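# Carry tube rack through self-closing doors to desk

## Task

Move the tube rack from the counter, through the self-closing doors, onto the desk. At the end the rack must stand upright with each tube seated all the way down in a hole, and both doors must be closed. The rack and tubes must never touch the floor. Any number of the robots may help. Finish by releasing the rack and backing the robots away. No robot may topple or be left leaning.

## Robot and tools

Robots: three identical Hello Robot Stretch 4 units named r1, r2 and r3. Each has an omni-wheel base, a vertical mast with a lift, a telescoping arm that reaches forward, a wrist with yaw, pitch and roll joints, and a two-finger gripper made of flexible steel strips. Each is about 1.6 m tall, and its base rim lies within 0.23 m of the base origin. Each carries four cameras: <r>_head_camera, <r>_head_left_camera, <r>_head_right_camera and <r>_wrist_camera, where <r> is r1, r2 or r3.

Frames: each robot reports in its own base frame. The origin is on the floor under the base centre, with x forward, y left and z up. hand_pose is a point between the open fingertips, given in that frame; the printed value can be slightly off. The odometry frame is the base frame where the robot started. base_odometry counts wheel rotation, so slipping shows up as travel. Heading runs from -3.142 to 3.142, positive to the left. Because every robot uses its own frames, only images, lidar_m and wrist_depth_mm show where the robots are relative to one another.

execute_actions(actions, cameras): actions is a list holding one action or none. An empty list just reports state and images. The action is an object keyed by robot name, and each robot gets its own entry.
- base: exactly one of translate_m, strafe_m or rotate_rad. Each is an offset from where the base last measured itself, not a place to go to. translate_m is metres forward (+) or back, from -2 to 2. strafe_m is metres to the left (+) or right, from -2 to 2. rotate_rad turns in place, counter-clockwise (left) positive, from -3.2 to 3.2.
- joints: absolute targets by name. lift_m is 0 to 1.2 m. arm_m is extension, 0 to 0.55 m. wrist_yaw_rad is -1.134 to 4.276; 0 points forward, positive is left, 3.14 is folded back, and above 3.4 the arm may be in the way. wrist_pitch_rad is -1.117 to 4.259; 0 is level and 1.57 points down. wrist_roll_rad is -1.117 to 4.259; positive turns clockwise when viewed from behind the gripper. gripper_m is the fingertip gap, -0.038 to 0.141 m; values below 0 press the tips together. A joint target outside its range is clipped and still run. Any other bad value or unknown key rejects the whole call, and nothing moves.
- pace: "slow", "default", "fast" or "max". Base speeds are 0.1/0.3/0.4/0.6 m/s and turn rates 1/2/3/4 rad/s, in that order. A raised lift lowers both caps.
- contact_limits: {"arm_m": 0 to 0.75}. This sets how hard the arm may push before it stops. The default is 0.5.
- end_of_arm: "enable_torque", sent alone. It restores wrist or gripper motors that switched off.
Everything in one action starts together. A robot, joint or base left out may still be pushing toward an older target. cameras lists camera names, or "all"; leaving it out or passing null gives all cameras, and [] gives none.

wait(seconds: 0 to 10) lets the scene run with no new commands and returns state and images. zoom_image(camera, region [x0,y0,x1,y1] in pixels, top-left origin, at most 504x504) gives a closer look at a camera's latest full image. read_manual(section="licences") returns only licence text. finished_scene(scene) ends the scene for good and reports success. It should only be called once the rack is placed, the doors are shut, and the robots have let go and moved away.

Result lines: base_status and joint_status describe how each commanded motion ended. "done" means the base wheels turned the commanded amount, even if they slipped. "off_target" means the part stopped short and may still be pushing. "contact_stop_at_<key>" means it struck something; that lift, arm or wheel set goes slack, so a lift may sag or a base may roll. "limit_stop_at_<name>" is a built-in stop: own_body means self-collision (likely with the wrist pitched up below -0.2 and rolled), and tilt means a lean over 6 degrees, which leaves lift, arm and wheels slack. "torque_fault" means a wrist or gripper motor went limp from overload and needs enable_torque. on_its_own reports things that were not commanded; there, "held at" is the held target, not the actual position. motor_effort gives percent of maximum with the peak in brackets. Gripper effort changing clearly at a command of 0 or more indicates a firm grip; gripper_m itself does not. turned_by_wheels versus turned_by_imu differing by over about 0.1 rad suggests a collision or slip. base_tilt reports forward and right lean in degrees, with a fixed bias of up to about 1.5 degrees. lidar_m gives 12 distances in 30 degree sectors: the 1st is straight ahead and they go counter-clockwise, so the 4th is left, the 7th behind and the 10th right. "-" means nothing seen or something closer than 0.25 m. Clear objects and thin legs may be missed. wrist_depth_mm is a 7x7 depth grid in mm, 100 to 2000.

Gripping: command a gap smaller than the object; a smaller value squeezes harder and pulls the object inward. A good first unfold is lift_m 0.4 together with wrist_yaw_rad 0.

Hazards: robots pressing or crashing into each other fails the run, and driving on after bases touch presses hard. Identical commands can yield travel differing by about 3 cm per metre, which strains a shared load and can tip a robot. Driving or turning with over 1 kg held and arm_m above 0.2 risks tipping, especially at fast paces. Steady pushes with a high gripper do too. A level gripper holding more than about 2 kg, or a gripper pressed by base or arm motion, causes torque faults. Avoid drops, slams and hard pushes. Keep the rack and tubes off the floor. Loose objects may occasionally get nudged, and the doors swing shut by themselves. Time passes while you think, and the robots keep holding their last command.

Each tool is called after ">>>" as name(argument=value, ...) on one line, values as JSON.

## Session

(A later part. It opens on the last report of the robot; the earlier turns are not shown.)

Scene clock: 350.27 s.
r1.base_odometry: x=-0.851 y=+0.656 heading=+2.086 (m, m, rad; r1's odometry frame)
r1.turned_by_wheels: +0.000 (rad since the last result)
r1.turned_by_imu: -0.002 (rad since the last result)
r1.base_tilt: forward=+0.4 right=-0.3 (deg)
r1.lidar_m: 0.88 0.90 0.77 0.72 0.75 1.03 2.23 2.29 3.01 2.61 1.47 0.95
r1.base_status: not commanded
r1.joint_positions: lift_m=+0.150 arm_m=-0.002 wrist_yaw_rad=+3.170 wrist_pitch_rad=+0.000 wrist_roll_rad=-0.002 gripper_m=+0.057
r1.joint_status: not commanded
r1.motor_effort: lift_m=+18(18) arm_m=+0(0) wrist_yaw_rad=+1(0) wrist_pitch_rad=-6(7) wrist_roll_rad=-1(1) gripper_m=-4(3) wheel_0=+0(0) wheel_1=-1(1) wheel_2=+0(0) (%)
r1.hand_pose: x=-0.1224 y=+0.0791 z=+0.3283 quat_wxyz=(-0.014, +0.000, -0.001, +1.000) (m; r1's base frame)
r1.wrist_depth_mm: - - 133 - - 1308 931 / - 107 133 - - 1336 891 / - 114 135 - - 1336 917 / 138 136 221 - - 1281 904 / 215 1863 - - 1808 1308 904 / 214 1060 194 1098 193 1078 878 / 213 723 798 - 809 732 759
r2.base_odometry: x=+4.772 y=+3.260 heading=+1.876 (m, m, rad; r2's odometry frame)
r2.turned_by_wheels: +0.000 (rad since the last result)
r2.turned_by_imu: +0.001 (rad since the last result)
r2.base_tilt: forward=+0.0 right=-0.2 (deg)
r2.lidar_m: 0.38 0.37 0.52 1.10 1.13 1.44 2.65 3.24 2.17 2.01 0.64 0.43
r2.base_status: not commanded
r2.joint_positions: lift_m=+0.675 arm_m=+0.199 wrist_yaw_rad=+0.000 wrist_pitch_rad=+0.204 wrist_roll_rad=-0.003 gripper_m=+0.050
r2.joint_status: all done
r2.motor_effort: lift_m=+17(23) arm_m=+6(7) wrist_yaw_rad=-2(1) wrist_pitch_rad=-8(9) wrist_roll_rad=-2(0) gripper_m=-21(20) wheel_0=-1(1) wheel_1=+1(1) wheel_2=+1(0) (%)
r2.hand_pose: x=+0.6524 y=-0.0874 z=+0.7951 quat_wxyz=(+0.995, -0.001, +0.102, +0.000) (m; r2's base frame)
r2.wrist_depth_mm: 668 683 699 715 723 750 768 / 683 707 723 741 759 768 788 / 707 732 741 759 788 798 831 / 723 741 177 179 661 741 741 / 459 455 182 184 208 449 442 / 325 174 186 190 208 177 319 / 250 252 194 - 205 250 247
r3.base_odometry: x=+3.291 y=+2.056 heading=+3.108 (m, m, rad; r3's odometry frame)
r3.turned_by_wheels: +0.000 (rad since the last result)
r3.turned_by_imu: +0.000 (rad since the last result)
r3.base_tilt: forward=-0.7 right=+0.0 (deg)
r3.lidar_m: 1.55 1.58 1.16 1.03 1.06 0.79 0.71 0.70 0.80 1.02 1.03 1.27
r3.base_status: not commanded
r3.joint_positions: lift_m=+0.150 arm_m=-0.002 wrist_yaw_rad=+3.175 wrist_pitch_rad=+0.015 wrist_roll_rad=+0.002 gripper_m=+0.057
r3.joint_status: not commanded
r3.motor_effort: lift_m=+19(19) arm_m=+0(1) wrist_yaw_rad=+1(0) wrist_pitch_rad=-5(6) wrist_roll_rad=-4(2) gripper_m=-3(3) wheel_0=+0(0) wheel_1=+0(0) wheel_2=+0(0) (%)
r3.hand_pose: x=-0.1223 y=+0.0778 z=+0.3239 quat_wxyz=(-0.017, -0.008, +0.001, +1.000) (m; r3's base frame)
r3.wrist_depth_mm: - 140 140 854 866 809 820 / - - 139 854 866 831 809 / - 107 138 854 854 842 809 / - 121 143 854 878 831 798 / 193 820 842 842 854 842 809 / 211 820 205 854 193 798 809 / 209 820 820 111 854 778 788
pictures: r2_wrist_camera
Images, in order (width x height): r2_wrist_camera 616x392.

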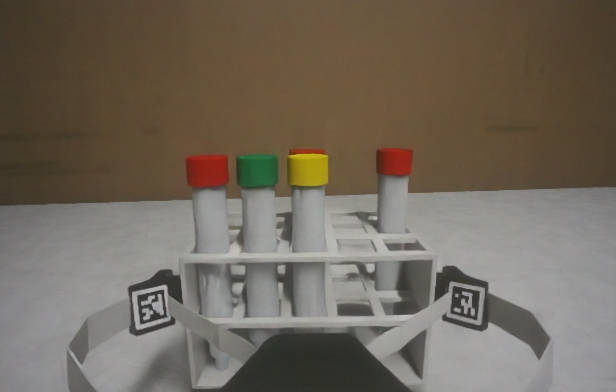

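>>> execute_actions(actions=[{"r2":{"joints":{"lift_m":0.651},"pace":"slow"}}], cameras=[])

>>> execute_actions(actions=[{"r2":{"joints":{"gripper_m":0.14}}}], cameras=["r2_wrist_camera"])

Scene clock: 354.00 s.
r1.base_odometry: x=-0.851 y=+0.656 heading=+2.086 (m, m, rad; r1's odometry frame)
r1.turned_by_wheels: +0.000 (rad since the last result)
r1.turned_by_imu: -0.001 (rad since the last result)
r1.base_tilt: forward=+0.2 right=-0.3 (deg)
r1.lidar_m: 0.87 0.90 0.78 0.73 0.76 1.01 2.23 2.29 3.00 2.60 1.48 0.94
r1.base_status: not commanded
r1.joint_positions: lift_m=+0.150 arm_m=-0.002 wrist_yaw_rad=+3.170 wrist_pitch_rad=+0.000 wrist_roll_rad=-0.002 gripper_m=+0.057
r1.joint_status: not commanded
r1.motor_effort: lift_m=+18(18) arm_m=+0(0) wrist_yaw_rad=+2(1) wrist_pitch_rad=-6(6) wrist_roll_rad=+1(2) gripper_m=-2(4) wheel_0=+0(0) wheel_1=-1(1) wheel_2=+0(0) (%)
r1.hand_pose: x=-0.1224 y=+0.0791 z=+0.3283 quat_wxyz=(-0.014, +0.000, -0.001, +1.000) (m; r1's base frame)
r1.wrist_depth_mm: - - 134 - - 1308 931 / - 107 134 - - 1336 904 / - 114 135 - - 1336 904 / 138 136 221 - - 1308 917 / 215 1921 - - 1863 1308 904 / 215 1060 194 1118 192 1098 878 / 214 732 798 - 798 723 759
r2.base_odometry: x=+4.772 y=+3.260 heading=+1.876 (m, m, rad; r2's odometry frame)
r2.turned_by_wheels: +0.000 (rad since the last result)
r2.turned_by_imu: +0.001 (rad since the last result)
r2.base_tilt: forward=+0.0 right=-0.3 (deg)
r2.lidar_m: 0.37 0.40 0.53 1.11 1.13 1.45 2.65 3.24 2.19 2.00 0.66 0.43
r2.base_status: not commanded
r2.joint_positions: lift_m=+0.651 arm_m=+0.199 wrist_yaw_rad=+0.000 wrist_pitch_rad=+0.204 wrist_roll_rad=-0.003 gripper_m=+0.050
r2.joint_status: all done
r2.motor_effort: lift_m=+16(20) arm_m=+6(6) wrist_yaw_rad=-1(1) wrist_pitch_rad=-8(9) wrist_roll_rad=-1(1) gripper_m=-16(17) wheel_0=-1(1) wheel_1=+1(1) wheel_2=+1(0) (%)
r2.hand_pose: x=+0.6524 y=-0.0874 z=+0.7711 quat_wxyz=(+0.995, -0.001, +0.102, +0.000) (m; r2's base frame)
r2.wrist_depth_mm: 668 683 691 715 732 750 768 / 683 707 723 732 759 778 798 / 715 732 741 759 778 809 831 / 668 661 177 179 569 640 640 / 394 394 183 183 207 387 384 / 279 175 187 190 208 177 273 / 215 217 194 - 197 215 213
r3.base_odometry: x=+3.291 y=+2.056 heading=+3.108 (m, m, rad; r3's odometry frame)
r3.turned_by_wheels: +0.000 (rad since the last result)
r3.turned_by_imu: +0.000 (rad since the last result)
r3.base_tilt: forward=-0.7 right=+0.0 (deg)
r3.lidar_m: 1.55 1.58 1.15 1.05 1.06 0.79 0.71 0.72 0.80 1.00 1.02 1.29
r3.base_status: not commanded
r3.joint_positions: lift_m=+0.150 arm_m=-0.002 wrist_yaw_rad=+3.175 wrist_pitch_rad=+0.015 wrist_roll_rad=+0.002 gripper_m=+0.057
r3.joint_status: not commanded
r3.motor_effort: lift_m=+19(19) arm_m=+1(0) wrist_yaw_rad=+2(1) wrist_pitch_rad=-6(5) wrist_roll_rad=-2(0) gripper_m=-2(5) wheel_0=+0(1) wheel_1=+0(1) wheel_2=+0(0) (%)
r3.hand_pose: x=-0.1223 y=+0.0778 z=+0.3239 quat_wxyz=(-0.017, -0.008, +0.001, +1.000) (m; r3's base frame)
r3.wrist_depth_mm: - 140 140 854 878 820 809 / - - 138 854 866 820 820 / - 107 138 842 866 831 809 / - 121 143 854 866 831 809 / 192 809 842 854 866 831 809 / 211 820 206 854 193 798 809 / 209 809 809 111 866 759 788
pictures: none
No camera images: the call's "cameras" was empty. Leave "cameras" out to get every camera's image.

Scene clock: 355.90 s.
r1.base_odometry: x=-0.851 y=+0.656 heading=+2.086 (m, m, rad; r1's odometry frame)
r1.turned_by_wheels: +0.000 (rad since the last result)
r1.turned_by_imu: -0.001 (rad since the last result)
r1.base_tilt: forward=+0.3 right=-0.3 (deg)
r1.lidar_m: 0.87 0.90 0.77 0.73 0.76 1.01 2.22 2.26 3.00 2.59 1.47 0.95
r1.base_status: not commanded
r1.joint_positions: lift_m=+0.150 arm_m=-0.002 wrist_yaw_rad=+3.170 wrist_pitch_rad=+0.000 wrist_roll_rad=-0.002 gripper_m=+0.057
r1.joint_status: not commanded
r1.motor_effort: lift_m=+18(18) arm_m=+0(0) wrist_yaw_rad=+1(1) wrist_pitch_rad=-8(6) wrist_roll_rad=-2(1) gripper_m=-2(2) wheel_0=+0(0) wheel_1=-1(1) wheel_2=+0(0) (%)
r1.hand_pose: x=-0.1224 y=+0.0791 z=+0.3283 quat_wxyz=(-0.014, +0.000, -0.001, +1.000) (m; r1's base frame)
r1.wrist_depth_mm: - - 133 - - 1281 917 / - 107 134 - - 1336 904 / - 114 135 - - 1308 904 / 138 137 221 - - 1308 917 / 215 1921 - - 1808 1308 904 / 214 1078 195 1118 192 1118 878 / 215 723 788 - 798 723 768
r2.base_odometry: x=+4.772 y=+3.260 heading=+1.876 (m, m, rad; r2's odometry frame)
r2.turned_by_wheels: +0.000 (rad since the last result)
r2.turned_by_imu: +0.000 (rad since the last result)
r2.base_tilt: forward=+0.1 right=-0.2 (deg)
r2.lidar_m: 0.39 0.38 0.51 1.11 1.12 1.44 2.64 3.23 2.18 2.01 0.63 0.44
r2.base_status: not commanded
r2.joint_positions: lift_m=+0.651 arm_m=+0.199 wrist_yaw_rad=+0.000 wrist_pitch_rad=+0.203 wrist_roll_rad=-0.003 gripper_m=+0.140
r2.joint_status: all done
r2.motor_effort: lift_m=+17(16) arm_m=+6(6) wrist_yaw_rad=-1(2) wrist_pitch_rad=-5(9) wrist_roll_rad=+0(1) gripper_m=+0(23) wheel_0=-1(1) wheel_1=+1(1) wheel_2=+0(0) (%)
r2.hand_pose: x=+0.6525 y=-0.0874 z=+0.7714 quat_wxyz=(+0.995, -0.001, +0.101, +0.000) (m; r2's base frame)
r2.wrist_depth_mm: 668 691 699 715 732 750 778 / 691 699 715 732 759 778 788 / 707 732 741 759 788 809 831 / 683 668 204 203 512 647 647 / 399 397 211 209 237 389 387 / 282 253 214 211 233 251 274 / 217 218 215 - 216 207 219
r3.base_odometry: x=+3.291 y=+2.056 heading=+3.108 (m, m, rad; r3's odometry frame)
r3.turned_by_wheels: +0.000 (rad since the last result)
r3.turned_by_imu: +0.000 (rad since the last result)
r3.base_tilt: forward=-0.8 right=+0.1 (deg)
r3.lidar_m: 1.55 1.59 1.14 1.04 1.05 0.77 0.70 0.72 0.80 1.02 1.03 1.31
r3.base_status: not commanded
r3.joint_positions: lift_m=+0.150 arm_m=-0.002 wrist_yaw_rad=+3.175 wrist_pitch_rad=+0.015 wrist_roll_rad=+0.002 gripper_m=+0.057
r3.joint_status: not commanded
r3.motor_effort: lift_m=+19(18) arm_m=+1(0) wrist_yaw_rad=+2(1) wrist_pitch_rad=-5(7) wrist_roll_rad=-3(0) gripper_m=-5(3) wheel_0=+1(0) wheel_1=+0(0) wheel_2=+0(0) (%)
r3.hand_pose: x=-0.1223 y=+0.0778 z=+0.3239 quat_wxyz=(-0.017, -0.008, +0.001, +1.000) (m; r3's base frame)
r3.wrist_depth_mm: - 140 139 854 866 820 809 / - - 138 854 866 842 809 / - 107 138 842 878 842 809 / - 121 143 842 854 842 809 / 193 820 842 842 866 842 809 / 211 809 206 842 194 798 798 / 210 831 820 111 854 768 788
pictures: r2_wrist_camera
Images, in order (width x height): r2_wrist_camera 616x392.

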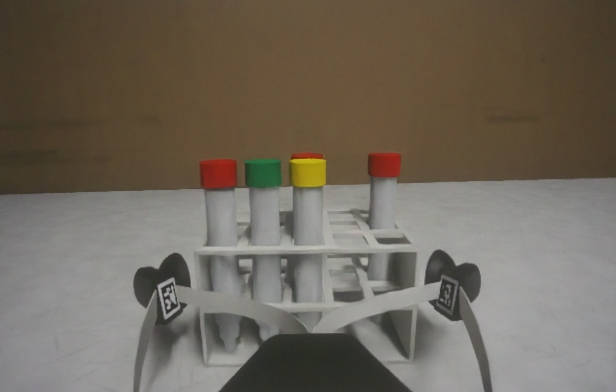

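>>> execute_actions(actions=[{"r2":{"base":{"translate_m":-0.3},"joints":{"arm_m":0.005},"pace":"fast"}}], cameras=["r2_wrist_camera","r3_head_camera","r3_wrist_camera"])

Scene clock: 360.70 s.
r1.base_odometry: x=-0.851 y=+0.656 heading=+2.086 (m, m, rad; r1's odometry frame)
r1.turned_by_wheels: +0.000 (rad since the last result)
r1.turned_by_imu: -0.002 (rad since the last result)
r1.base_tilt: forward=+0.3 right=-0.3 (deg)
r1.lidar_m: 0.87 0.91 0.79 0.73 0.75 1.02 2.22 2.29 3.02 2.30 1.46 0.93
r1.base_status: not commanded
r1.joint_positions: lift_m=+0.150 arm_m=-0.002 wrist_yaw_rad=+3.170 wrist_pitch_rad=+0.000 wrist_roll_rad=-0.002 gripper_m=+0.057
r1.joint_status: not commanded
r1.motor_effort: lift_m=+18(18) arm_m=+0(0) wrist_yaw_rad=+1(0) wrist_pitch_rad=-7(6) wrist_roll_rad=-2(1) gripper_m=-3(1) wheel_0=+0(0) wheel_1=-1(1) wheel_2=+0(0) (%)
r1.hand_pose: x=-0.1224 y=+0.0791 z=+0.3283 quat_wxyz=(-0.014, +0.000, -0.001, +1.000) (m; r1's base frame)
r1.wrist_depth_mm: - - 134 - - 1281 917 / - 107 134 - - 1308 917 / - 114 135 - - 1308 904 / 138 136 222 - - 1336 917 / 215 1983 - - 1808 1308 917 / 214 1078 194 1118 193 1078 878 / 214 715 798 - 809 732 759
r2.base_odometry: x=+4.862 y=+2.973 heading=+1.875 (m, m, rad; r2's odometry frame)
r2.turned_by_wheels: +0.000 (rad since the last result)
r2.turned_by_imu: +0.001 (rad since the last result)
r2.base_tilt: forward=+0.0 right=-0.2 (deg)
r2.lidar_m: 0.68 0.68 1.17 1.07 1.09 1.49 2.32 3.29 2.24 2.04 1.12 0.75
r2.base_status: done
r2.joint_positions: lift_m=+0.651 arm_m=+0.006 wrist_yaw_rad=+0.000 wrist_pitch_rad=+0.202 wrist_roll_rad=-0.003 gripper_m=+0.140
r2.joint_status: all done
r2.motor_effort: lift_m=+17(17) arm_m=-5(6) wrist_yaw_rad=-1(2) wrist_pitch_rad=-5(6) wrist_roll_rad=-2(1) gripper_m=+0(1) wheel_0=+0(6) wheel_1=+0(6) wheel_2=-2(10) (%)
r2.hand_pose: x=+0.4595 y=-0.0875 z=+0.7714 quat_wxyz=(+0.995, -0.001, +0.101, +0.000) (m; r2's base frame)
r2.wrist_depth_mm: 1098 1118 1160 1160 1182 1229 1255 / 1138 1138 1182 1205 1229 1281 1308 / 1160 1182 1229 1098 1255 1308 1366 / 683 676 668 668 668 654 654 / 484 480 1308 1336 1397 1397 960 / 891 1308 1336 1430 1397 1397 1499 / 1205 1281 1281 - 1281 1160 1229
r3.base_odometry: x=+3.291 y=+2.056 heading=+3.108 (m, m, rad; r3's odometry frame)
r3.turned_by_wheels: +0.000 (rad since the last result)
r3.turned_by_imu: +0.000 (rad since the last result)
r3.base_tilt: forward=-0.7 right=+0.0 (deg)
r3.lidar_m: 1.55 1.60 1.15 1.04 1.05 0.79 0.70 0.72 0.80 1.02 1.04 1.30
r3.base_status: not commanded
r3.joint_positions: lift_m=+0.150 arm_m=-0.002 wrist_yaw_rad=+3.175 wrist_pitch_rad=+0.015 wrist_roll_rad=+0.002 gripper_m=+0.057
r3.joint_status: not commanded
r3.motor_effort: lift_m=+19(19) arm_m=+0(0) wrist_yaw_rad=+2(3) wrist_pitch_rad=-5(6) wrist_roll_rad=-3(1) gripper_m=-4(4) wheel_0=+1(1) wheel_1=+0(1) wheel_2=+0(0) (%)
r3.hand_pose: x=-0.1223 y=+0.0778 z=+0.3239 quat_wxyz=(-0.017, -0.008, +0.001, +1.000) (m; r3's base frame)
r3.wrist_depth_mm: - 140 140 866 866 820 820 / - - 138 842 866 820 809 / - 107 138 842 842 831 809 / - 121 143 854 854 831 820 / 191 820 842 854 866 842 809 / 211 820 206 854 193 798 798 / 209 809 809 111 842 768 798
pictures: r2_wrist_camera, r3_head_camera, r3_wrist_camera
Images, in order (width x height): r2_wrist_camera 616x392, r3_head_camera 420x560, r3_wrist_camera 616x392.

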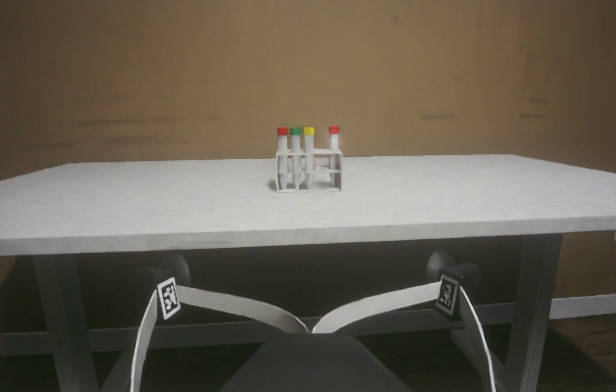

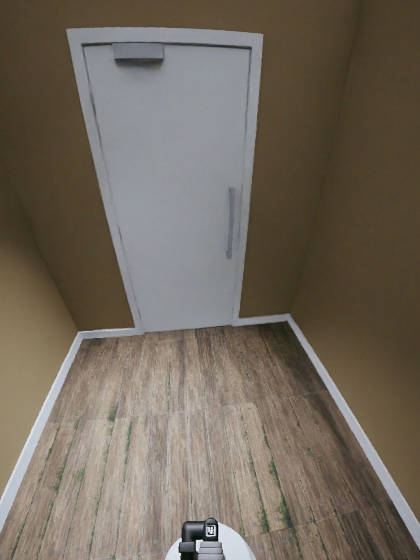

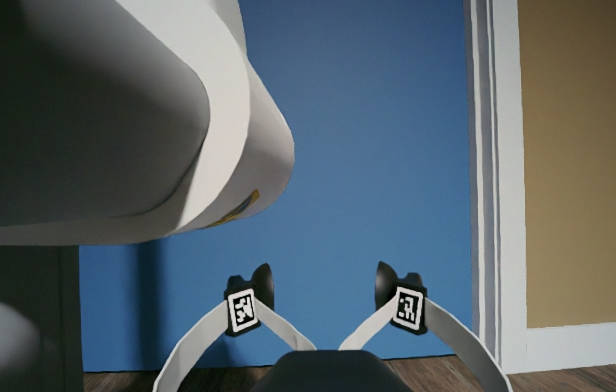

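>>> finished_scene(scene=1)

The scene is finished: the task was done.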